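# Move foam block from drawer to desk, close drawer

## Task

Lift the foam block out of the open drawer and set it down on the desk, then push the drawer completely shut. Cabinets must stay roughly where they were. The robot must not topple or be left leaning, or the attempt fails. Any result that holds only because the robot is still pressing or holding on does not count.

## Robot and tools

ROBOT. A Hello Robot Stretch 3 with a single arm. It has a two-wheel differential base (0.33 m long, 0.34 m wide), a lift carriage riding a vertical mast, and a telescoping arm that reaches out to the robot's RIGHT side. The base cannot move sideways. To shift the gripper forward or back, drive the base. Turning on the spot pivots about the point midway between the drive wheels, 0.05 m behind the front edge. With the arm retracted and the wrist folded, a turn sweeps a circle of radius 0.28 m. An unfolded, level wrist reaches beyond that circle. A loose object may sometimes get nudged by an outside push.

FRAMES. Base frame: origin on the floor between the drive wheels, x forward, y left, z up. hand_pose is reported in this frame at the point where the closed fingertips meet. With all wrist joints at zero, that hand frame has x up, y back along the arm toward the mast, and z toward the robot's rear. The fingertip pads are round, 0.04 m across. The odometry frame is the base frame as it stood when the scene began.

TOOLS.
1. execute_actions(actions, cameras). actions is a list holding either one action or nothing. An empty list only reports state and images. An action may have:
- base: exactly one key. {"translate_m": d} is a relative straight drive in metres, measured from the base's position in the latest state report; positive is forward; range -1 to 1. {"rotate_rad": d} is a relative turn on the spot in radians; positive is counter-clockwise seen from above (left); range -3.2 to 3.2.
- joints: a dict of joint name to ABSOLUTE target. lift_m 0 to 1.1 (arm height on mast, metres). arm_m 0 to 0.52 (extension, metres). wrist_yaw_rad -1.345 to 4.42 (0 along the arm, positive swings toward the robot's front, 3.0 folds over the base). wrist_pitch_rad -1.57 to 0.451 (0 level, negative tips fingertips down). wrist_roll_rad -2.911 to 2.911 (0 means fingers side by side, level). gripper_m -0.089 to 0.179 (larger is wider; the real fingertip gap is less than this number, by 0.007 when nearly shut and 0.025 when fully open, and zero below 0.007). head_pan_rad -3.953 to 1.73 (0 forward, positive left, -1.57 looks along the arm). head_tilt_rad -1.53 to 0.419 (0 level, negative down). Tolerances for done: lift and arm ±0.004, wrist yaw and roll ±0.02, pitch ±0.05, gripper ±0.004, head ±0.02.
- contact_limits: {"arm_m": effort} in percent, 1 to 100. The arm motion stops (contact_stop) once its effort reaches that level (the negative value when retracting), and the limit also caps how hard the arm holds until the next action. Smaller is gentler, but too small stops it immediately; values above the maximum are clipped.
All parts of an action start together and may finish at different times. A joint or base left out of an action may still be driving toward an older target. Unknown keys or out-of-range values cause refusal with no motion. cameras: list of "head_camera", "nav_camera", "wrist_camera" or "all"; omitted, null or ["all"] gives all, [] gives none. If a result reports a stop, later motion, wait and finished_scene calls in the same reply are skipped.
2. wait(seconds): 0 to 10; commands nothing, then returns state and images.
3. zoom_image(camera, region): region [x0, y0, x1, y1] in pixels of that camera's latest full image, origin top-left, at most 504 by 504.
4. finished_scene(scene): ends the current scene by its number, irreversibly, and reports success.

RESULT LINES. joint_positions; base_status and joint_status (done, off_target meaning resting short and maybe still pushing, contact_stop, time_out, torque_fault; after the last three the old target is dropped). on_its_own describes uncommanded behaviour; "held at" gives the held target, not the actual position. motor_effort: percent of maximum, positive toward higher joint values, bracket is the peak in the last action; readings are biased and noisy; positive wheel effort pushes forward; resting effort outside its normal range suggests contact or a load. lidar_m: 12 sectors of 30 degrees, first straight ahead, counter-clockwise (4th left, 7th behind, 10th right), plane 0.17 m high, range 0.15 to 12 m, "-" for nothing; misses glass and thin legs, partly blocked by the mast and, with the lift low, by the robot itself. wrist_depth_mm (45 to 1000) and head_depth_mm (280 to 4000, image sideways): 7x7 median depths from top-left. base_odometry comes from wheels only, so slip counts as travel; heading -3.142 to 3.142. turned_by_wheels and turned_by_imu give turn since last result. base_tilt in degrees, forward and right positive, with a fixed bias up to about 4. head_camera and nav_camera move with the head; wrist_camera rides the gripper. The pictures line lists image order.

SPEED. Full base speed (0.30 m/s, 1.9 rad/s) only when stowed: lift_m under 0.30, arm_m under 0.03, wrist_yaw_rad over 2.54; otherwise 0.10 m/s and 0.63 rad/s.

GRIPPING. Command gripper_m below the object's width to grasp; lower squeezes harder, but the stall guard may relax it. To let go, command at least 0.02 above where the pads met the object. Neither reading nor status proves a grasp; check images.

CAUTIONS. Fold or unfold the wrist only with lift_m between 0.32 and 0.95, wrist_pitch_rad -0.4 and roll near 0; once folded, lift may go down to 0.25. With yaw below -0.4 keep pitch at -0.5 or lower. Arm and lift stop and go slack on firm contact; a slack lift can sag under load or be pushed up by closing fingers. Base, wrist and head have no contact stop. Pushing something rigid with the gripper higher than roughly 0.45 m, raising the contact limit, pushing again after a contact_stop, driving while holding or hooking something fixed, or snagging furniture (worst when reversing) can tip the robot. If it leans, back off in small steps, release the contact, and lower lift_m to about 0.2. Wrist servos switch off for 10 s after sustained strain. The robot keeps its last command while you compose a reply. Avoid drops, slams and hard impacts.

Each tool is called after "Emit:" as name(argument=value, ...) on one line, values as JSON.

## Session

Emit:
execute_actions(actions=[])

Scene clock: 0.00 s.
base_odometry: x=+0.000 y=+0.000 heading=+0.000 (m, m, rad; odometry frame)
turned_by_wheels: +0.000 (rad since the last result)
turned_by_imu: +0.000 (rad since the last result)
base_tilt: forward=-0.3 right=-0.1 (deg)
lidar_m: 1.85 1.91 1.24 1.27 2.47 2.50 2.45 2.05 1.45 1.49 1.89 1.81
head_depth_mm: 1679 1681 1695 1685 1683 1691 1706 / 1758 1755 1766 1756 1764 1778 1791 / 1851 1843 1850 1836 1845 1854 1860 / 1914 1941 1938 1936 1955 1960 1944 / 2024 2027 2035 2032 2052 2060 2055 / 2094 2137 2156 2152 2166 2180 2138 / 2134 2254 2288 2278 2282 2299 2174
base_status: not commanded
joint_positions: lift_m=+0.368 arm_m=+0.001 wrist_yaw_rad=+3.032 wrist_pitch_rad=-0.367 wrist_roll_rad=+0.002 gripper_m=+0.037 head_pan_rad=+0.001 head_tilt_rad=+0.007
joint_status: not commanded
motor_effort: left_wheel=+0 right_wheel=+0 lift_m=+23 arm_m=+1 wrist_yaw_rad=+0 wrist_pitch_rad=+4 wrist_roll_rad=+0 gripper_m=+0 head_pan_rad=+0 head_tilt_rad=+2 (%)
hand_pose: x=+0.0041 y=+0.0835 z=+0.3923 quat_wxyz=(+0.168, +0.702, +0.091, +0.686) (m; base frame)
wrist_depth_mm: - - - - - - - / - - - - - - - / - - - - - - - / - 996 962 969 976 - 978 / 764 756 - 762 805 756 772 / 635 627 639 631 602 633 630 / 539 536 - 545 537 548 536
pictures: head_camera (sideways: a quarter turn clockwise sets it upright), nav_camera (sideways: a quarter turn counterclockwise sets it upright), wrist_camera
Images, in order (width x height): head_camera 896x504, nav_camera 672x504, wrist_camera 644x364.

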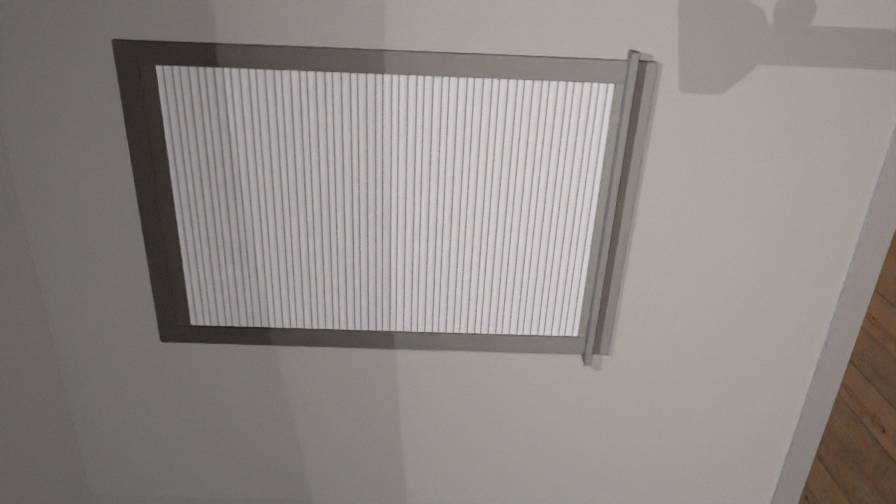

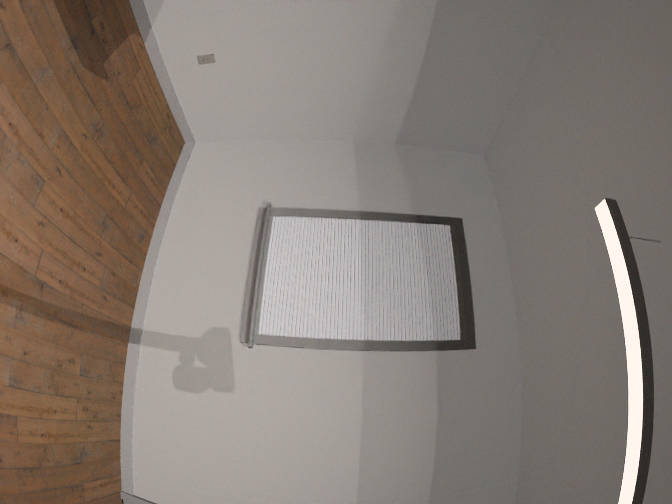

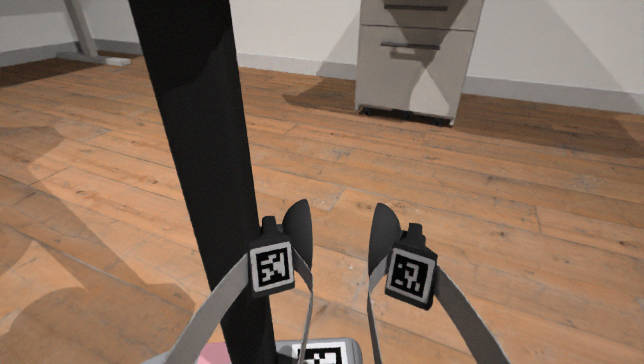

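Emit:
execute_actions(actions=[{"joints":{"head_pan_rad":1.4,"head_tilt_rad":-0.65,"lift_m":0.27}}])

Scene clock: 1.90 s.
base_odometry: x=+0.000 y=+0.000 heading=+0.000 (m, m, rad; odometry frame)
turned_by_wheels: +0.000 (rad since the last result)
turned_by_imu: +0.000 (rad since the last result)
base_tilt: forward=-0.4 right=-0.1 (deg)
lidar_m: 1.85 1.92 1.24 1.27 2.48 2.50 2.45 2.04 1.45 1.50 1.90 1.80
head_depth_mm: 1500 1663 1862 2015 1692 1425 1226 / 1547 1686 1405 1422 1642 1421 1216 / 1595 1713 1423 1176 1656 1408 1214 / 1637 1799 1442 1208 1667 1395 1210 / 1686 1877 2111 1848 1648 1390 1200 / 1726 1946 2196 2013 1636 1378 1200 / 1778 2002 2288 1981 1639 1382 1193
base_status: not commanded
joint_positions: lift_m=+0.270 arm_m=+0.001 wrist_yaw_rad=+3.032 wrist_pitch_rad=-0.368 wrist_roll_rad=+0.002 gripper_m=+0.037 head_pan_rad=+1.393 head_tilt_rad=-0.641
joint_status: all done
motor_effort: left_wheel=+0(0) right_wheel=+0(0) lift_m=+20(23) arm_m=+0(0) wrist_yaw_rad=+0(0) wrist_pitch_rad=+4(4) wrist_roll_rad=+0(0) gripper_m=+0(0) head_pan_rad=+6(51) head_tilt_rad=-4(26) (%)
hand_pose: x=+0.0041 y=+0.0834 z=+0.2942 quat_wxyz=(+0.168, +0.702, +0.091, +0.686) (m; base frame)
wrist_depth_mm: - - - - - - - / - - - - - - - / - - - - - - - / 764 766 770 781 779 773 780 / 602 607 - 619 640 613 630 / 500 530 - 520 475 511 517 / 448 - - - 428 430 437
pictures: head_camera (sideways: a quarter turn clockwise sets it upright), nav_camera (sideways: a quarter turn counterclockwise sets it upright), wrist_camera
camera_calibration (this result's frames):
head_camera: T_world_to_cam=[[-0.0856561, -0.629466, -0.772292, 1.02571], [-0.983971, 0.175134, -0.0336116, 0.0486599], [0.156412, 0.757034, -0.634378, 0.776682], [0, 0, 0, 1]] pos_world=[0.0142557, 0.0491538, 1.28649]
nav_camera: T_world_to_cam=[[0.072957, 0.594984, 0.800419, -1.00202], [0.977933, -0.20021, 0.0596871, -0.0279703], [0.195765, 0.778402, -0.596462, 0.73712], [0, 0, 0, 1]] pos_world=[-0.0438448, 0.01681, 1.24337]
wrist_camera: T_world_to_cam=[[0.999301, -0.0353157, 0.0122899, 0.00772644], [-0.00828257, -0.529552, -0.848237, 0.326322], [0.0364642, 0.847542, -0.529474, 0.252542], [0, 0, 0, 1]] pos_world=[-0.014227, -0.0409628, 0.410418]
Images, in order (width x height): head_camera 896x504, nav_camera 672x504, wrist_camera 644x364.

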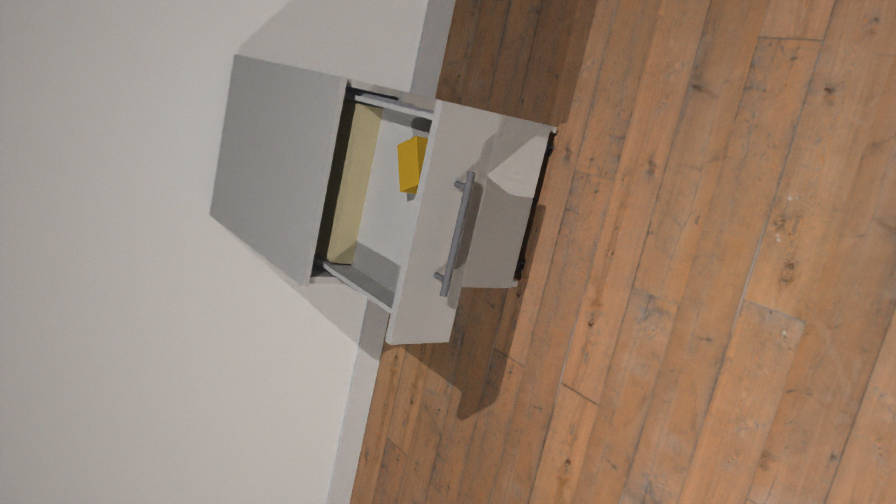

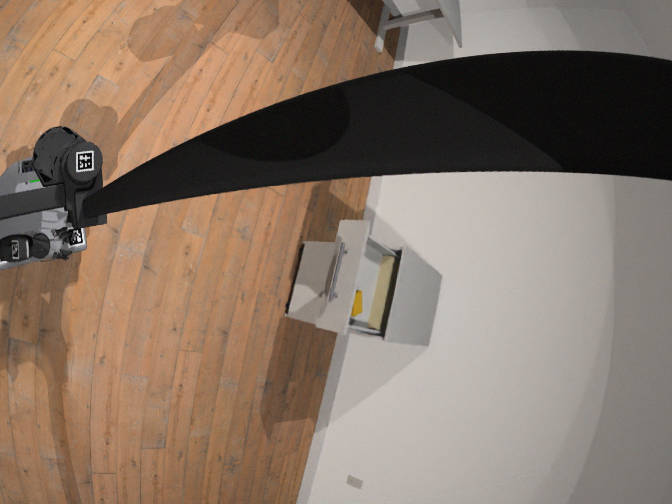

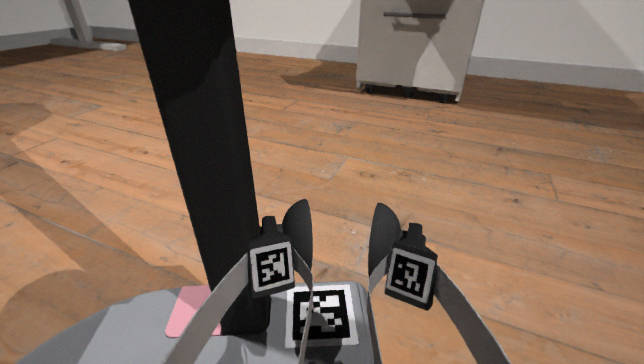

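Emit:
execute_actions(actions=[{"base":{"rotate_rad":1.406}}], cameras=[])

Emit:
execute_actions(actions=[{"base":{"translate_m":0.556},"joints":{"head_pan_rad":-1.57,"head_tilt_rad":-0.95}}], cameras=[])

Emit:
execute_actions(actions=[{"base":{"rotate_rad":1.261},"joints":{"lift_m":0.93}}])

Emit:
execute_actions(actions=[{"joints":{"wrist_yaw_rad":0,"gripper_m":0.13,"arm_m":0.3}}], cameras=[])

Emit:
execute_actions(actions=[{"joints":{"wrist_pitch_rad":-1.57,"arm_m":0.4}}])

Scene clock: 4.83 s.
base_odometry: x=+0.000 y=+0.000 heading=+1.406 (m, m, rad; odometry frame)
turned_by_wheels: +1.406 (rad since the last result)
turned_by_imu: +1.401 (rad since the last result)
base_tilt: forward=-0.3 right=-0.1 (deg)
lidar_m: 1.24 2.17 2.50 2.45 2.19 1.45 1.46 2.02 1.80 1.81 2.06 1.24
head_depth_mm: 2481 2782 2742 2092 1687 1413 1220 / 2480 2787 2600 2066 1682 1411 1220 / 2554 2828 2651 2050 1680 1410 1215 / 2575 2874 2658 2039 1654 1396 1205 / 2591 2908 2599 2037 1661 1401 1208 / 2585 2866 2589 2003 1646 1387 1197 / 2556 2351 2461 2007 1633 1380 1189
base_status: done
joint_positions: lift_m=+0.270 arm_m=+0.001 wrist_yaw_rad=+3.032 wrist_pitch_rad=-0.368 wrist_roll_rad=+0.002 gripper_m=+0.037 head_pan_rad=+1.393 head_tilt_rad=-0.642
joint_status: not commanded
motor_effort: left_wheel=-2(8) right_wheel=+2(11) lift_m=+20(20) arm_m=+1(1) wrist_yaw_rad=+0(0) wrist_pitch_rad=+4(4) wrist_roll_rad=+0(0) gripper_m=+0(0) head_pan_rad=+5(5) head_tilt_rad=-3(2) (%)
hand_pose: x=+0.0041 y=+0.0834 z=+0.2942 quat_wxyz=(+0.168, +0.702, +0.091, +0.686) (m; base frame)
wrist_depth_mm: - - - - - - - / - - - - - - - / - - - - - - - / 740 782 779 749 773 778 771 / 613 619 - 622 639 614 620 / 505 527 - 529 481 515 511 / 443 - - - 432 435 437
pictures: none
No camera images: the call's "cameras" was empty. Leave "cameras" out to get every camera's image.

Scene clock: 8.43 s.
base_odometry: x=+0.091 y=+0.548 heading=+1.406 (m, m, rad; odometry frame)
turned_by_wheels: +0.000 (rad since the last result)
turned_by_imu: +0.001 (rad since the last result)
base_tilt: forward=-0.3 right=+0.0 (deg)
lidar_m: 0.71 1.55 2.54 2.33 2.57 1.98 1.99 2.24 1.97 1.98 1.47 0.71
head_depth_mm: 1786 2001 1780 1557 1382 1243 1126 / 1850 2024 1775 1555 1386 1238 1143 / 1920 2065 1776 1553 1372 1239 - / 1979 2051 1752 1541 1370 1228 - / 2043 2035 1739 1531 1361 1228 1110 / 2119 2017 1726 1524 1354 1221 1108 / 2085 2001 1716 1503 1355 1213 1101
base_status: done
joint_positions: lift_m=+0.270 arm_m=+0.001 wrist_yaw_rad=+3.032 wrist_pitch_rad=-0.368 wrist_roll_rad=+0.002 gripper_m=+0.037 head_pan_rad=-1.563 head_tilt_rad=-0.939
joint_status: all done
motor_effort: left_wheel=-2(5) right_wheel=+2(10) lift_m=+21(21) arm_m=+0(1) wrist_yaw_rad=+0(0) wrist_pitch_rad=+4(4) wrist_roll_rad=+0(0) gripper_m=+0(0) head_pan_rad=-3(49) head_tilt_rad=-5(20) (%)
hand_pose: x=+0.0040 y=+0.0834 z=+0.2942 quat_wxyz=(+0.168, +0.702, +0.091, +0.686) (m; base frame)
wrist_depth_mm: - - - - - - - / - - - - - - - / - - - - - - - / 771 771 767 758 771 775 813 / 610 621 - 616 637 611 622 / 508 520 - 521 485 509 508 / 437 - - - 434 434 436
pictures: none
No camera images: the call's "cameras" was empty. Leave "cameras" out to get every camera's image.

Scene clock: 15.27 s.
base_odometry: x=+0.091 y=+0.548 heading=+2.667 (m, m, rad; odometry frame)
turned_by_wheels: +1.261 (rad since the last result)
turned_by_imu: +1.259 (rad since the last result)
base_tilt: forward=-0.4 right=-0.1 (deg)
lidar_m: 2.34 2.56 2.57 1.98 2.05 2.05 1.97 1.86 1.35 0.71 0.74 1.82
head_depth_mm: 1219 1437 1628 - 1329 1240 1128 / 1222 1444 1696 - 1338 1241 1135 / 1177 1021 932 - - - - / 1173 1018 978 - - - - / 1176 1007 977 - 1320 1240 1123 / 1175 1000 978 923 1311 1216 1109 / 1226 1445 1655 1476 1321 1214 1099
base_status: done
joint_positions: lift_m=+0.930 arm_m=+0.001 wrist_yaw_rad=+3.032 wrist_pitch_rad=-0.368 wrist_roll_rad=+0.002 gripper_m=+0.037 head_pan_rad=-1.563 head_tilt_rad=-0.939
joint_status: all done
motor_effort: left_wheel=-1(7) right_wheel=+2(9) lift_m=+26(26) arm_m=+0(0) wrist_yaw_rad=+1(0) wrist_pitch_rad=+4(4) wrist_roll_rad=+0(0) gripper_m=-1(0) head_pan_rad=-3(3) head_tilt_rad=-5(5) (%)
hand_pose: x=+0.0040 y=+0.0834 z=+0.9538 quat_wxyz=(+0.168, +0.702, +0.091, +0.686) (m; base frame)
wrist_depth_mm: - - - - - - - / - - - - - - - / - - - - - - - / - - - - - - - / - - - - - - - / - - - - - - - / - - - - - - -
pictures: head_camera (sideways: a quarter turn clockwise sets it upright), nav_camera (sideways: a quarter turn counterclockwise sets it upright), wrist_camera
camera_calibration (this result's frames):
head_camera: T_world_to_cam=[[-0.0333161, 0.83298, -0.552299, 0.738727], [0.99932, 0.0190235, -0.0315902, 0.0339174], [-0.0158073, -0.552976, -0.833047, 1.03609], [0, 0, 0, 1]] pos_world=[0.00709507, -0.0430558, 1.27218]
nav_camera: T_world_to_cam=[[0.039514, -0.806583, 0.589799, -0.727339], [-0.997943, -0.00203979, 0.0640684, -0.0215971], [-0.0504734, -0.591117, -0.805005, 1.00985], [0, 0, 0, 1]] pos_world=[0.0581578, 0.0102357, 1.2433]
wrist_camera: T_world_to_cam=[[0.999301, -0.0353115, 0.0122605, -0.000349449], [-0.00831971, -0.529887, -0.848027, 0.885587], [0.0364418, 0.847333, -0.529811, 0.602163], [0, 0, 0, 1]] pos_world=[-0.0142269, -0.0409837, 1.07004]
Images, in order (width x height): head_camera 896x504, nav_camera 672x504, wrist_camera 644x364.

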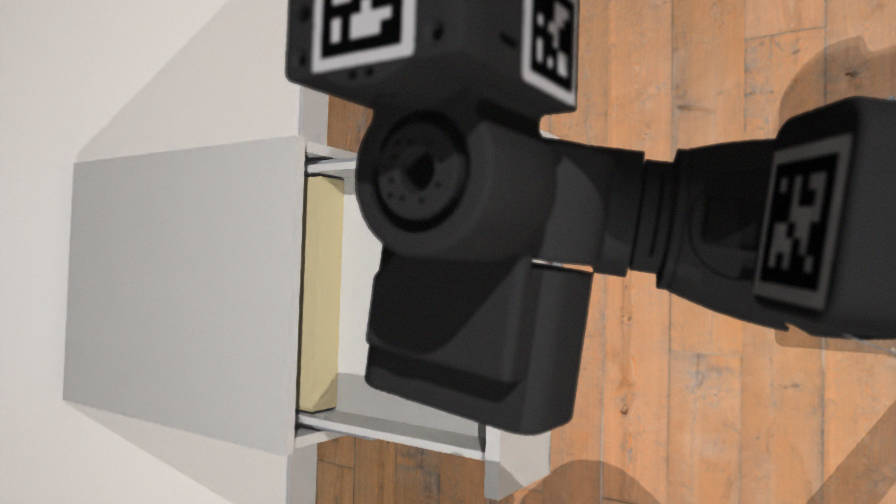

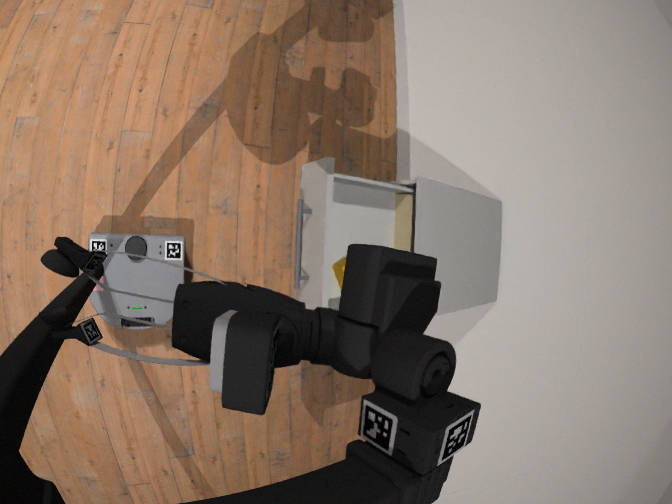

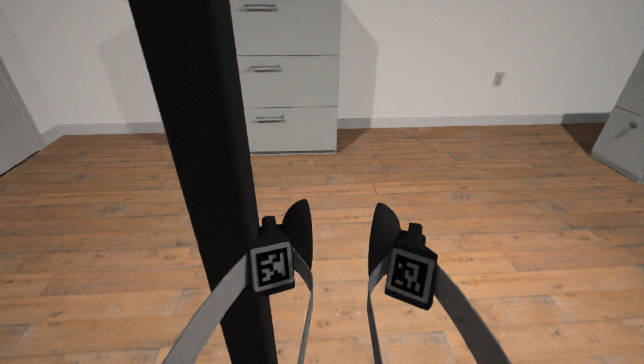

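Scene clock: 18.70 s.
base_odometry: x=+0.091 y=+0.548 heading=+2.667 (m, m, rad; odometry frame)
turned_by_wheels: +0.000 (rad since the last result)
turned_by_imu: +0.000 (rad since the last result)
base_tilt: forward=-0.3 right=-0.1 (deg)
lidar_m: 2.33 2.56 2.57 1.98 2.05 2.05 1.97 1.86 1.35 0.71 0.73 1.82
head_depth_mm: - 1473 1698 1554 1382 1241 1126 / - 1475 1697 1551 1354 1237 1135 / - 1000 945 890 1312 1236 1150 / 1176 992 975 878 1299 1226 1149 / 1148 1009 976 901 1299 1220 1129 / 1172 1001 970 903 1296 1215 1108 / 1224 1445 1654 1478 1324 1212 1100
base_status: not commanded
joint_positions: lift_m=+0.930 arm_m=+0.300 wrist_yaw_rad=+0.001 wrist_pitch_rad=-0.368 wrist_roll_rad=+0.002 gripper_m=+0.130 head_pan_rad=-1.563 head_tilt_rad=-0.939
joint_status: all done
motor_effort: left_wheel=-2(1) right_wheel=+1(1) lift_m=+26(26) arm_m=+3(0) wrist_yaw_rad=+0(2) wrist_pitch_rad=+4(4) wrist_roll_rad=+0(0) gripper_m=+0(81) head_pan_rad=-3(4) head_tilt_rad=-4(5) (%)
hand_pose: x=-0.0212 y=-0.6751 z=+0.9538 quat_wxyz=(+0.695, +0.130, -0.696, -0.130) (m; base frame)
wrist_depth_mm: 726 698 698 687 676 694 687 / 791 771 762 742 751 731 726 / 881 839 826 835 796 789 801 / 983 948 878 804 894 899 893 / - - 621 633 957 992 985 / - - 513 517 564 - - / - 449 447 445 463 - -
pictures: none
No camera images: the call's "cameras" was empty. Leave "cameras" out to get every camera's image.

Scene clock: 20.67 s.
base_odometry: x=+0.091 y=+0.548 heading=+2.667 (m, m, rad; odometry frame)
turned_by_wheels: +0.000 (rad since the last result)
turned_by_imu: +0.000 (rad since the last result)
base_tilt: forward=-0.3 right=-0.1 (deg)
lidar_m: 2.34 2.56 2.57 1.98 2.05 2.05 1.97 1.86 1.35 0.71 0.74 1.81
head_depth_mm: - 1477 1700 1553 1383 1242 1128 / 1248 1437 1688 1542 1357 1231 1133 / 1213 1000 970 891 1307 1231 1152 / 1172 981 974 876 1305 1224 1155 / 1173 1002 974 904 1299 1218 1125 / 1173 1002 968 901 1296 1212 1103 / 1225 1448 1653 1479 1320 1211 1101
base_status: not commanded
joint_positions: lift_m=+0.930 arm_m=+0.400 wrist_yaw_rad=+0.001 wrist_pitch_rad=-1.549 wrist_roll_rad=+0.002 gripper_m=+0.130 head_pan_rad=-1.563 head_tilt_rad=-0.939
joint_status: all done
joint sent to its limit — the command would take wrist_pitch_rad past its lower limit, so that joint was sent only as far as its limit.
motor_effort: left_wheel=-2(2) right_wheel=+2(2) lift_m=+27(27) arm_m=+2(4) wrist_yaw_rad=-1(0) wrist_pitch_rad=-2(4) wrist_roll_rad=+0(0) gripper_m=+1(0) head_pan_rad=-3(3) head_tilt_rad=-3(4) (%)
hand_pose: x=-0.0216 y=-0.5261 z=+0.8118 quat_wxyz=(+0.505, +0.494, -0.505, -0.495) (m; base frame)
wrist_depth_mm: - 962 435 426 419 913 895 / - - 447 436 431 952 918 / - - 457 446 444 971 945 / - - 468 469 468 955 978 / - - 463 468 472 - - / - - - 442 371 - - / - - - - - - -
pictures: head_camera (sideways: a quarter turn clockwise sets it upright), nav_camera (sideways: a quarter turn counterclockwise sets it upright), wrist_camera
camera_calibration (this result's frames):
head_camera: T_world_to_cam=[[-0.0333161, 0.83298, -0.552299, 0.738727], [0.99932, 0.0190235, -0.0315902, 0.0339174], [-0.0158073, -0.552976, -0.833047, 1.03609], [0, 0, 0, 1]] pos_world=[0.00709507, -0.0430558, 1.27218]
nav_camera: T_world_to_cam=[[0.039514, -0.806583, 0.589799, -0.727339], [-0.997943, -0.00203979, 0.0640684, -0.0215971], [-0.0504734, -0.591117, -0.805005, 1.00985], [0, 0, 0, 1]] pos_world=[0.0581578, 0.0102357, 1.2433]
wrist_camera: T_world_to_cam=[[-0.997173, -0.0395437, -0.0638881, 0.0219292], [-0.0496867, 0.984887, 0.165918, 0.414856], [0.0563615, 0.168623, -0.984068, 1.05644], [0, 0, 0, 1]] pos_world=[-0.0170628, -0.58586, 0.972182]
Images, in order (width x height): head_camera 896x504, nav_camera 672x504, wrist_camera 644x364.

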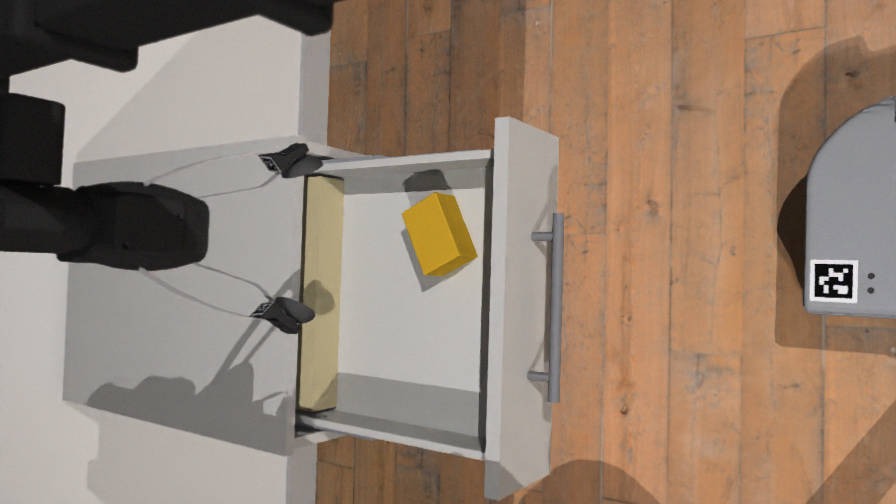

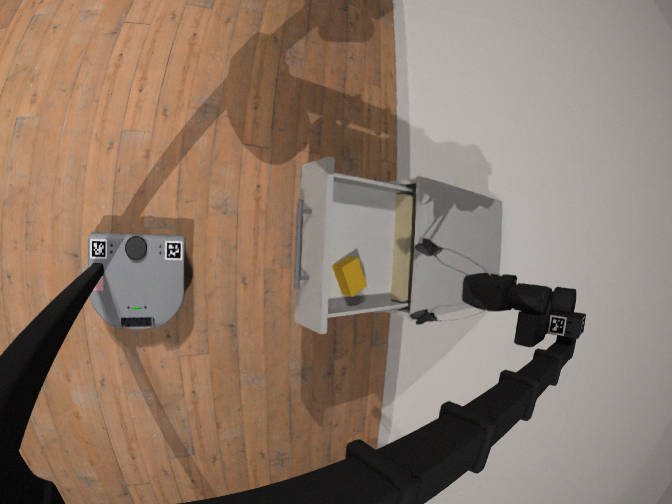

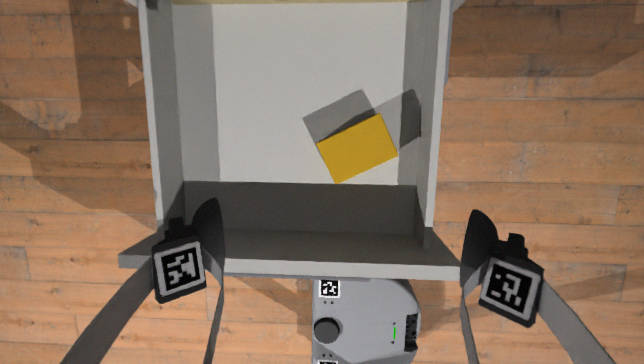

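Emit:
execute_actions(actions=[{"base":{"translate_m":-0.014},"joints":{"wrist_roll_rad":1.13,"arm_m":0.435,"lift_m":0.75,"gripper_m":0.12}}])

Scene clock: 23.40 s.
base_odometry: x=+0.104 y=+0.542 heading=+2.667 (m, m, rad; odometry frame)
turned_by_wheels: +0.000 (rad since the last result)
turned_by_imu: +0.000 (rad since the last result)
base_tilt: forward=-0.3 right=-0.1 (deg)
lidar_m: 2.34 2.58 2.57 1.98 2.05 2.03 1.96 1.86 1.35 0.71 0.74 1.82
head_depth_mm: 1223 1440 1697 1587 - - - / 1212 1410 - 1522 1357 1241 1138 / 1194 - 974 908 1312 1234 1156 / 1177 1011 983 877 1304 1232 1152 / 1174 1003 980 904 1293 1223 1125 / 1169 1000 974 901 1294 1216 1108 / 1223 1413 1647 903 1308 1211 1101
base_status: done
joint_positions: lift_m=+0.750 arm_m=+0.435 wrist_yaw_rad=+0.001 wrist_pitch_rad=-1.550 wrist_roll_rad=+1.126 gripper_m=+0.120 head_pan_rad=-1.563 head_tilt_rad=-0.939
joint_status: all done
motor_effort: left_wheel=-1(5) right_wheel=+1(4) lift_m=+20(23) arm_m=+2(1) wrist_yaw_rad=+0(0) wrist_pitch_rad=-2(2) wrist_roll_rad=+2(1) gripper_m=+0(47) head_pan_rad=-4(3) head_tilt_rad=-4(4) (%)
hand_pose: x=-0.0216 y=-0.5606 z=+0.6322 quat_wxyz=(+0.158, +0.154, -0.696, -0.683) (m; base frame)
wrist_depth_mm: 145 220 260 229 739 716 719 / 152 245 267 263 226 758 738 / 167 275 274 269 265 233 237 / 236 287 283 233 273 267 197 / 253 297 291 240 280 239 181 / 276 308 303 299 292 - 172 / 295 319 315 309 300 210 849
pictures: head_camera (sideways: a quarter turn clockwise sets it upright), nav_camera (sideways: a quarter turn counterclockwise sets it upright), wrist_camera
camera_calibration (this result's frames):
head_camera: T_world_to_cam=[[-0.033316, 0.83298, -0.552299, 0.738727], [0.99932, 0.0190234, -0.0315902, 0.0339174], [-0.0158074, -0.552976, -0.833047, 1.03609], [0, 0, 0, 1]] pos_world=[0.00709507, -0.0430558, 1.27218]
nav_camera: T_world_to_cam=[[0.0395139, -0.806583, 0.589799, -0.727339], [-0.997943, -0.00203968, 0.0640684, -0.0215971], [-0.0504734, -0.591117, -0.805005, 1.00985], [0, 0, 0, 1]] pos_world=[0.0581578, 0.0102357, 1.2433]
wrist_camera: T_world_to_cam=[[-0.465248, 0.881344, -0.0823194, 0.548484], [0.863603, 0.472349, 0.176284, 0.204527], [0.19425, 0.0109244, -0.980891, 0.798042], [0, 0, 0, 1]] pos_world=[-0.0764684, -0.588729, 0.791888]
Images, in order (width x height): head_camera 896x504, nav_camera 672x504, wrist_camera 644x364.

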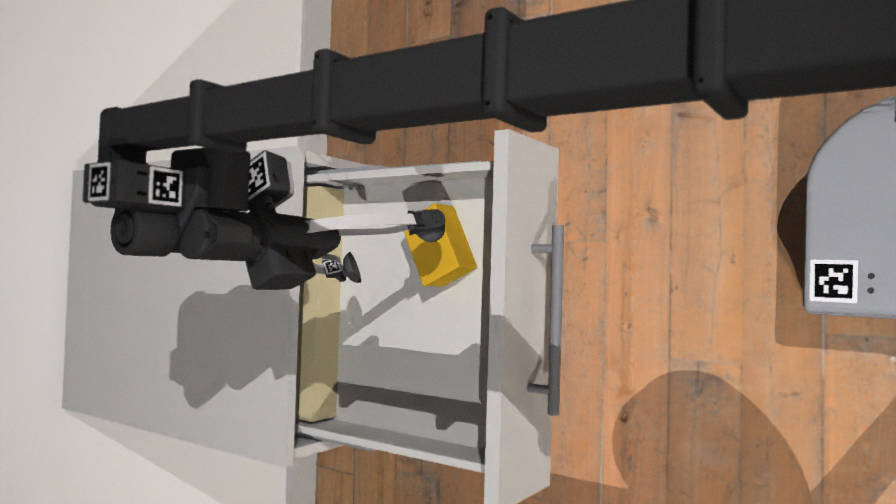

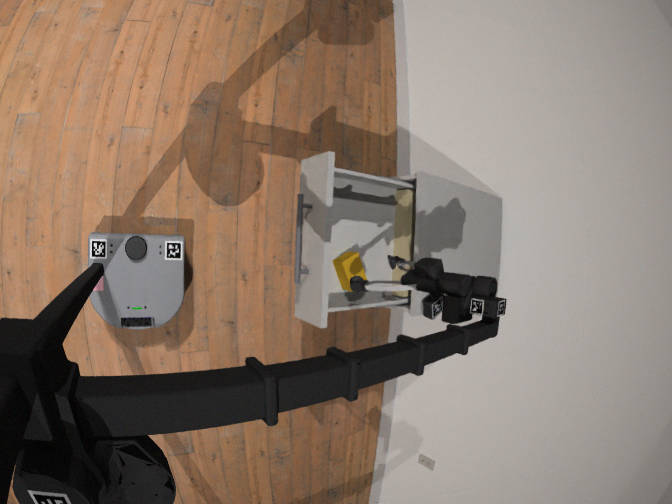

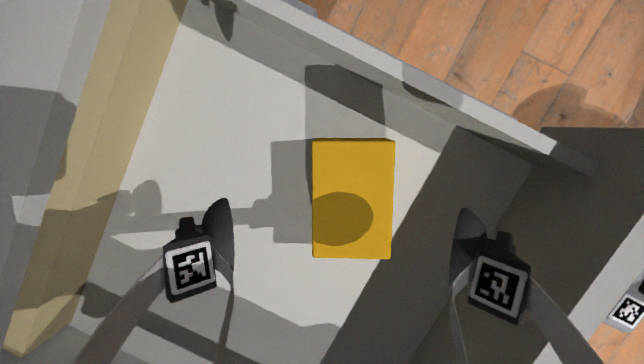

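Aligned. Top at about 0.56, floor about 0.515.

Emit:
execute_actions(actions=[{"joints":{"arm_m":0.431,"lift_m":0.66}}], cameras=["wrist_camera"])

Emit:
execute_actions(actions=[{"joints":{"gripper_m":0.02,"head_pan_rad":-0.35,"head_tilt_rad":-0.5}}])

Scene clock: 25.30 s.
base_odometry: x=+0.104 y=+0.542 heading=+2.667 (m, m, rad; odometry frame)
turned_by_wheels: +0.000 (rad since the last result)
turned_by_imu: +0.000 (rad since the last result)
base_tilt: forward=-0.3 right=-0.1 (deg)
lidar_m: 2.35 2.58 2.57 1.98 2.04 2.03 1.95 1.86 1.35 0.71 0.74 1.82
head_depth_mm: 1226 1435 1690 1564 1378 1259 1138 / 1221 1447 1690 - - - - / 1188 1072 997 898 1304 1232 1155 / 1175 1038 974 871 1304 1227 1151 / 1171 1005 978 903 1297 1223 1121 / 1176 1004 976 901 1289 1212 1104 / 1223 1415 1644 904 1303 1211 1101
base_status: not commanded
joint_positions: lift_m=+0.660 arm_m=+0.431 wrist_yaw_rad=+0.001 wrist_pitch_rad=-1.550 wrist_roll_rad=+1.126 gripper_m=+0.120 head_pan_rad=-1.563 head_tilt_rad=-0.939
joint_status: all done
motor_effort: left_wheel=-2(2) right_wheel=+1(1) lift_m=+20(20) arm_m=-1(0) wrist_yaw_rad=+0(0) wrist_pitch_rad=-3(2) wrist_roll_rad=+1(2) gripper_m=-1(0) head_pan_rad=-3(3) head_tilt_rad=-4(5) (%)
hand_pose: x=-0.0216 y=-0.5571 z=+0.5422 quat_wxyz=(+0.158, +0.154, -0.696, -0.683) (m; base frame)
wrist_depth_mm: 174 176 172 166 112 648 630 / 183 181 178 174 172 115 664 / 190 188 183 179 175 173 119 / 196 193 189 139 139 177 175 / 203 200 194 143 143 183 176 / 210 207 203 149 147 - 162 / 218 213 209 204 201 196 145
pictures: wrist_camera
camera_calibration (this result's frames):
wrist_camera: T_world_to_cam=[[-0.465158, 0.881392, -0.0823204, 0.538043], [0.863651, 0.47226, 0.176285, 0.218702], [0.194253, 0.0109044, -0.980891, 0.709713], [0, 0, 0, 1]] pos_world=[-0.0764715, -0.58525, 0.701889]
Images, in order (width x height): wrist_camera 644x364.

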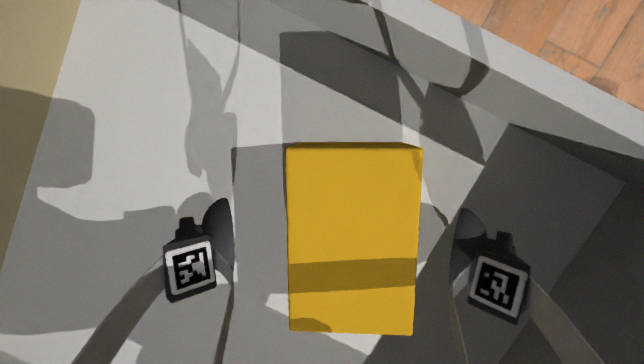

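Scene clock: 26.80 s.
base_odometry: x=+0.104 y=+0.542 heading=+2.667 (m, m, rad; odometry frame)
turned_by_wheels: +0.000 (rad since the last result)
turned_by_imu: +0.000 (rad since the last result)
base_tilt: forward=-0.3 right=-0.1 (deg)
lidar_m: 2.34 2.58 2.57 1.98 2.06 2.03 1.96 1.86 1.35 0.71 0.74 1.82
head_depth_mm: 1768 1845 1924 2018 1940 1565 1312 / 2059 2158 2256 2312 1926 1558 1301 / 2435 2507 2710 2503 1914 1547 1298 / 2575 2701 3007 2504 1912 1548 1297 / 2476 2612 2930 2444 1899 1536 1291 / 2393 2504 2837 2428 1874 1526 1274 / 2316 2433 2762 2422 1868 1509 1273
base_status: not commanded
joint_positions: lift_m=+0.660 arm_m=+0.431 wrist_yaw_rad=+0.001 wrist_pitch_rad=-1.550 wrist_roll_rad=+1.126 gripper_m=+0.021 head_pan_rad=-0.357 head_tilt_rad=-0.508
joint_status: all done
motor_effort: left_wheel=-2(2) right_wheel=+1(1) lift_m=+20(20) arm_m=-1(2) wrist_yaw_rad=+0(0) wrist_pitch_rad=-2(2) wrist_roll_rad=+2(2) gripper_m=-15(91) head_pan_rad=+5(50) head_tilt_rad=+2(21) (%)
hand_pose: x=-0.0216 y=-0.5571 z=+0.5422 quat_wxyz=(+0.158, +0.154, -0.696, -0.683) (m; base frame)
wrist_depth_mm: 174 176 173 167 112 644 628 / 183 181 178 174 172 115 638 / 189 187 183 178 176 173 119 / 196 193 189 135 180 178 174 / 204 199 195 140 139 184 176 / 210 206 203 144 143 189 164 / 217 214 207 205 200 196 151
pictures: head_camera (sideways: a quarter turn clockwise sets it upright), nav_camera (sideways: a quarter turn counterclockwise sets it upright), wrist_camera
camera_calibration (this result's frames):
head_camera: T_world_to_cam=[[-0.502157, 0.158446, -0.850137, 1.12974], [0.351965, 0.935411, -0.0335587, 0.0404476], [0.789911, -0.316071, -0.525491, 0.63116], [0, 0, 0, 1]] pos_world=[0.0545098, -0.0173467, 1.29346]
nav_camera: T_world_to_cam=[[0.467276, -0.138603, 0.87318, -1.0993], [-0.37861, -0.923863, 0.0559618, -0.0148555], [0.798942, -0.356744, -0.484175, 0.58735], [0, 0, 0, 1]] pos_world=[0.0387912, 0.0434432, 1.24509]
wrist_camera: T_world_to_cam=[[-0.465153, 0.881394, -0.0823204, 0.538043], [0.863654, 0.472255, 0.176285, 0.218699], [0.194253, 0.0109033, -0.980891, 0.709713], [0, 0, 0, 1]] pos_world=[-0.0764717, -0.585248, 0.701889]
Images, in order (width x height): head_camera 896x504, nav_camera 672x504, wrist_camera 644x364.

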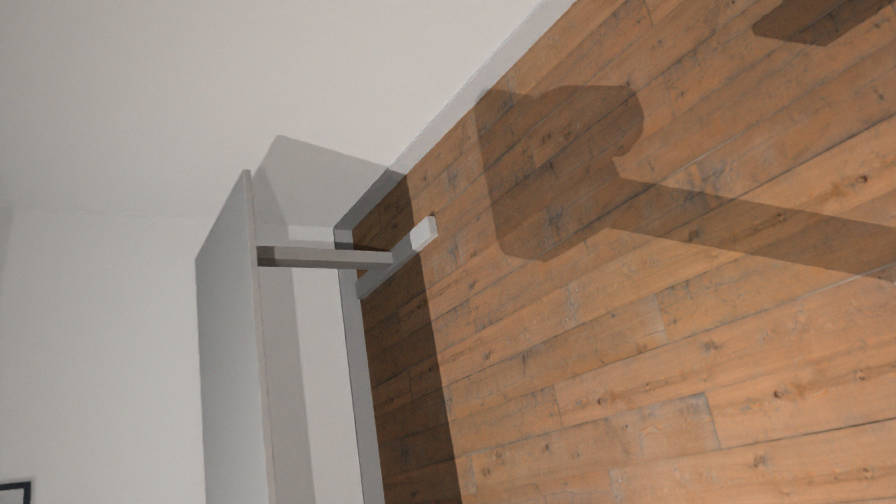

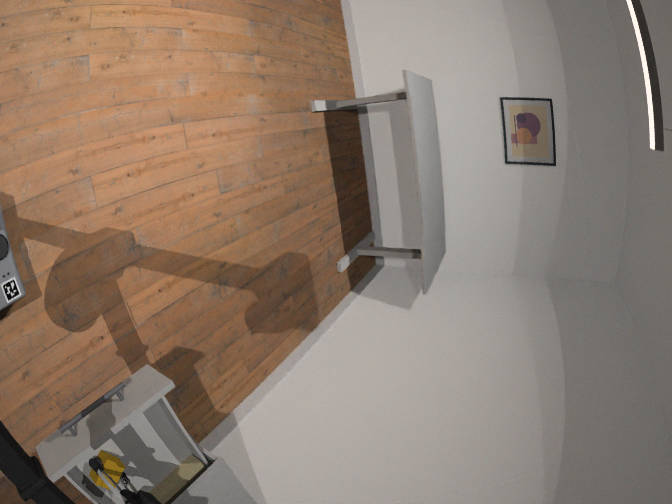

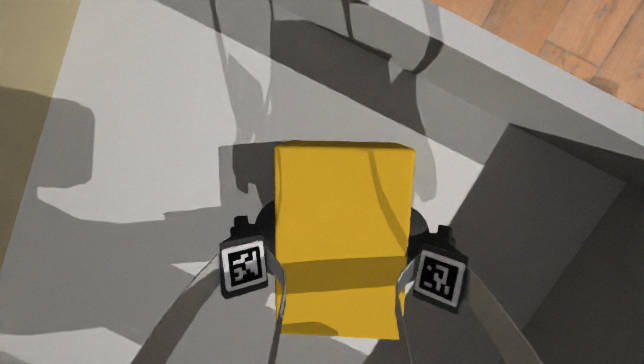

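Emit:
execute_actions(actions=[{"joints":{"lift_m":0.8,"head_pan_rad":-1.57,"head_tilt_rad":-0.95}}], cameras=["wrist_camera"])

Emit:
execute_actions(actions=[{"base":{"translate_m":0.12},"joints":{"arm_m":0.12,"wrist_yaw_rad":2.6,"wrist_pitch_rad":-0.4,"wrist_roll_rad":0}}], cameras=["wrist_camera"])

Emit:
execute_actions(actions=[{"joints":{"lift_m":0.38}}])

Scene clock: 29.30 s.
base_odometry: x=+0.104 y=+0.542 heading=+2.667 (m, m, rad; odometry frame)
turned_by_wheels: +0.000 (rad since the last result)
turned_by_imu: +0.000 (rad since the last result)
base_tilt: forward=-0.3 right=-0.1 (deg)
lidar_m: 2.35 2.58 2.57 1.98 2.05 2.03 1.95 1.86 1.35 0.71 0.74 1.81
head_depth_mm: 1217 1446 1697 - - - - / 1169 - 1675 1558 1374 1237 1139 / 1164 - 935 911 1314 1232 1152 / 1170 - 838 898 1303 1229 1157 / 1179 1008 979 904 1297 1221 1121 / 1174 1007 973 898 1290 1217 1107 / 1226 1406 1651 907 1303 1213 1098
base_status: not commanded
joint_positions: lift_m=+0.800 arm_m=+0.431 wrist_yaw_rad=+0.001 wrist_pitch_rad=-1.550 wrist_roll_rad=+1.126 gripper_m=+0.021 head_pan_rad=-1.563 head_tilt_rad=-0.938
joint_status: all done
motor_effort: left_wheel=-2(1) right_wheel=+1(1) lift_m=+27(29) arm_m=-1(1) wrist_yaw_rad=+0(0) wrist_pitch_rad=-2(2) wrist_roll_rad=+2(2) gripper_m=-15(15) head_pan_rad=-4(48) head_tilt_rad=-4(24) (%)
hand_pose: x=-0.0216 y=-0.5571 z=+0.6819 quat_wxyz=(+0.158, +0.154, -0.696, -0.683) (m; base frame)
wrist_depth_mm: 195 195 296 788 786 768 759 / 200 207 318 311 797 802 795 / 207 285 324 320 317 301 808 / 213 322 337 136 320 286 212 / 220 350 351 140 139 253 - / 234 362 362 144 142 230 - / 310 345 372 363 278 918 913
pictures: wrist_camera
camera_calibration (this result's frames):
wrist_camera: T_world_to_cam=[[-0.465153, 0.881394, -0.0823204, 0.54954], [0.863654, 0.472255, 0.176285, 0.194078], [0.194253, 0.0109033, -0.980891, 0.846707], [0, 0, 0, 1]] pos_world=[-0.0764717, -0.585248, 0.841553]
Images, in order (width x height): wrist_camera 644x364.

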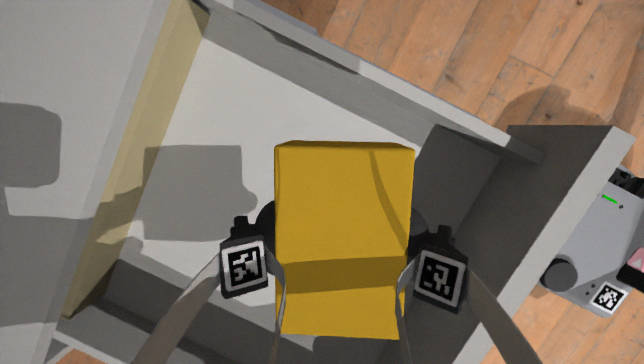

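Scene clock: 32.80 s.
base_odometry: x=-0.003 y=+0.597 heading=+2.666 (m, m, rad; odometry frame)
turned_by_wheels: +0.000 (rad since the last result)
turned_by_imu: +0.000 (rad since the last result)
base_tilt: forward=-0.3 right=-0.1 (deg)
lidar_m: 2.23 2.47 2.57 1.98 2.06 2.16 2.08 1.86 0.74 0.71 1.34 1.82
head_depth_mm: 1222 1438 1698 - - - - / 1194 1032 922 889 1322 1233 1139 / 1177 1026 932 886 1314 1230 1154 / 1169 1017 928 - 1320 1224 1153 / 1170 1010 976 870 - 1203 1117 / 1223 1446 1663 1529 1331 1220 397 / 1223 1446 1656 1511 1341 1226 357
base_status: done
joint_positions: lift_m=+0.800 arm_m=+0.120 wrist_yaw_rad=+2.599 wrist_pitch_rad=-0.422 wrist_roll_rad=+0.002 gripper_m=+0.021 head_pan_rad=-1.563 head_tilt_rad=-0.938
joint_status: all done
motor_effort: left_wheel=-2(2) right_wheel=+2(8) lift_m=+27(27) arm_m=-1(2) wrist_yaw_rad=+1(3) wrist_pitch_rad=+8(7) wrist_roll_rad=-1(2) gripper_m=-15(15) head_pan_rad=-3(3) head_tilt_rad=-5(5) (%)
hand_pose: x=+0.0944 y=-0.0736 z=+0.8115 quat_wxyz=(+0.329, +0.706, -0.043, +0.626) (m; base frame)
wrist_depth_mm: - - - - - - - / - - - - - - - / - - - - - - - / - - - 136 - - - / - - - 139 139 - - / - - - 145 143 - - / 978 989 - 889 964 980 984
pictures: wrist_camera
camera_calibration (this result's frames):
wrist_camera: T_world_to_cam=[[0.89248, -0.451017, 0.00798556, -0.111508], [-0.253452, -0.516022, -0.818219, 0.682429], [0.373151, 0.72822, -0.574851, 0.652498], [0, 0, 0, 1]] pos_world=[0.0290011, -0.173305, 0.934356]
Images, in order (width x height): wrist_camera 644x364.

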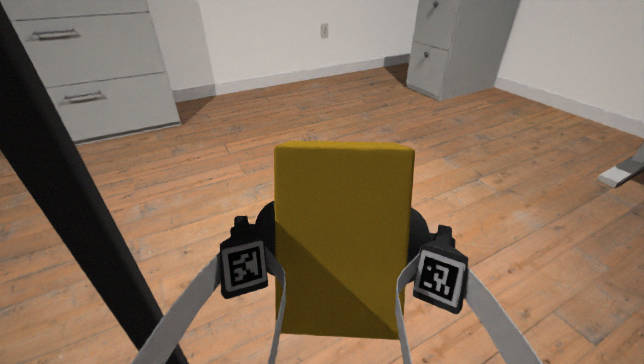

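Scene clock: 37.47 s.
base_odometry: x=-0.003 y=+0.597 heading=+2.666 (m, m, rad; odometry frame)
turned_by_wheels: +0.000 (rad since the last result)
turned_by_imu: +0.000 (rad since the last result)
base_tilt: forward=-0.4 right=-0.1 (deg)
lidar_m: 2.23 2.48 2.57 1.98 2.05 2.16 2.07 1.86 0.74 0.71 1.34 1.82
head_depth_mm: 1221 1436 1706 1564 1354 1241 1127 / 1195 1030 947 905 1309 1237 1133 / 1176 1026 978 912 1309 1232 - / 1165 1018 971 911 804 1200 1153 / 1173 1005 974 890 1321 1239 1126 / 1220 1444 1660 1517 1329 1219 1098 / 1226 1435 1656 1509 1342 1211 1099
base_status: not commanded
joint_positions: lift_m=+0.380 arm_m=+0.120 wrist_yaw_rad=+2.599 wrist_pitch_rad=-0.422 wrist_roll_rad=+0.002 gripper_m=+0.021 head_pan_rad=-1.563 head_tilt_rad=-0.938
joint_status: all done
motor_effort: left_wheel=-1(1) right_wheel=+2(1) lift_m=+21(25) arm_m=-1(2) wrist_yaw_rad=+1(0) wrist_pitch_rad=+7(8) wrist_roll_rad=-1(1) gripper_m=-15(14) head_pan_rad=-3(3) head_tilt_rad=-4(5) (%)
hand_pose: x=+0.0944 y=-0.0736 z=+0.3919 quat_wxyz=(+0.328, +0.706, -0.043, +0.626) (m; base frame)
wrist_depth_mm: - - - - - - - / - - - - - - - / - - - - - - - / - 902 878 135 827 912 903 / 715 713 746 140 139 742 735 / 619 - 603 144 143 617 611 / - - - 511 503 528 525
pictures: head_camera (sideways: a quarter turn clockwise sets it upright), nav_camera (sideways: a quarter turn counterclockwise sets it upright), wrist_camera
camera_calibration (this result's frames):
head_camera: T_world_to_cam=[[-0.0335179, 0.832436, -0.553107, 0.739781], [0.999315, 0.0192399, -0.0316015, 0.0339321], [-0.0156644, -0.553788, -0.83251, 1.03539], [0, 0, 0, 1]] pos_world=[0.00710594, -0.0430843, 1.27223]
nav_camera: T_world_to_cam=[[0.039709, -0.806001, 0.590581, -0.72836], [-0.997943, -0.00222439, 0.0640631, -0.0215904], [-0.0503213, -0.59191, -0.804431, 1.0091], [0, 0, 0, 1]] pos_world=[0.0581557, 0.0101917, 1.24329]
wrist_camera: T_world_to_cam=[[0.892493, -0.45099, 0.00801772, -0.108164], [-0.253254, -0.515732, -0.818464, 0.339252], [0.373254, 0.728443, -0.574502, 0.411124], [0, 0, 0, 1]] pos_world=[0.028999, -0.173298, 0.514725]
Images, in order (width x height): head_camera 896x504, nav_camera 672x504, wrist_camera 644x364.

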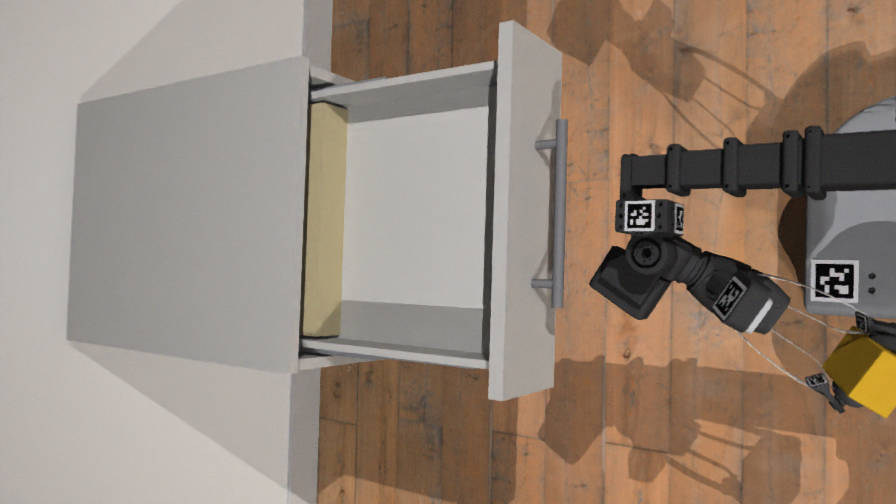

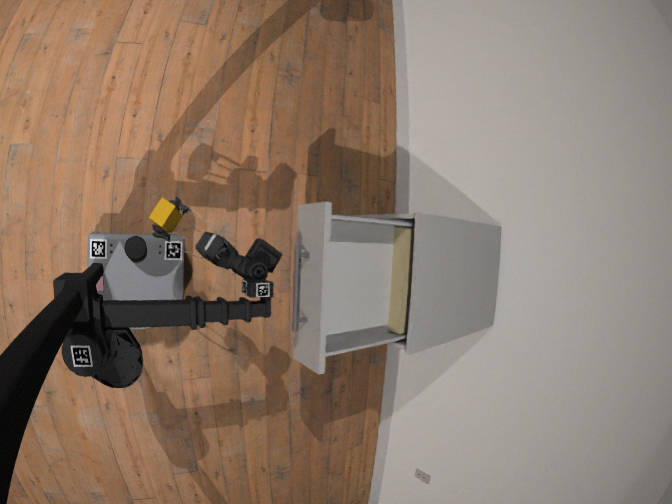

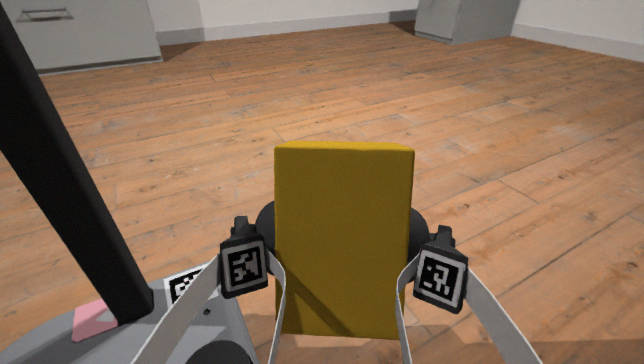

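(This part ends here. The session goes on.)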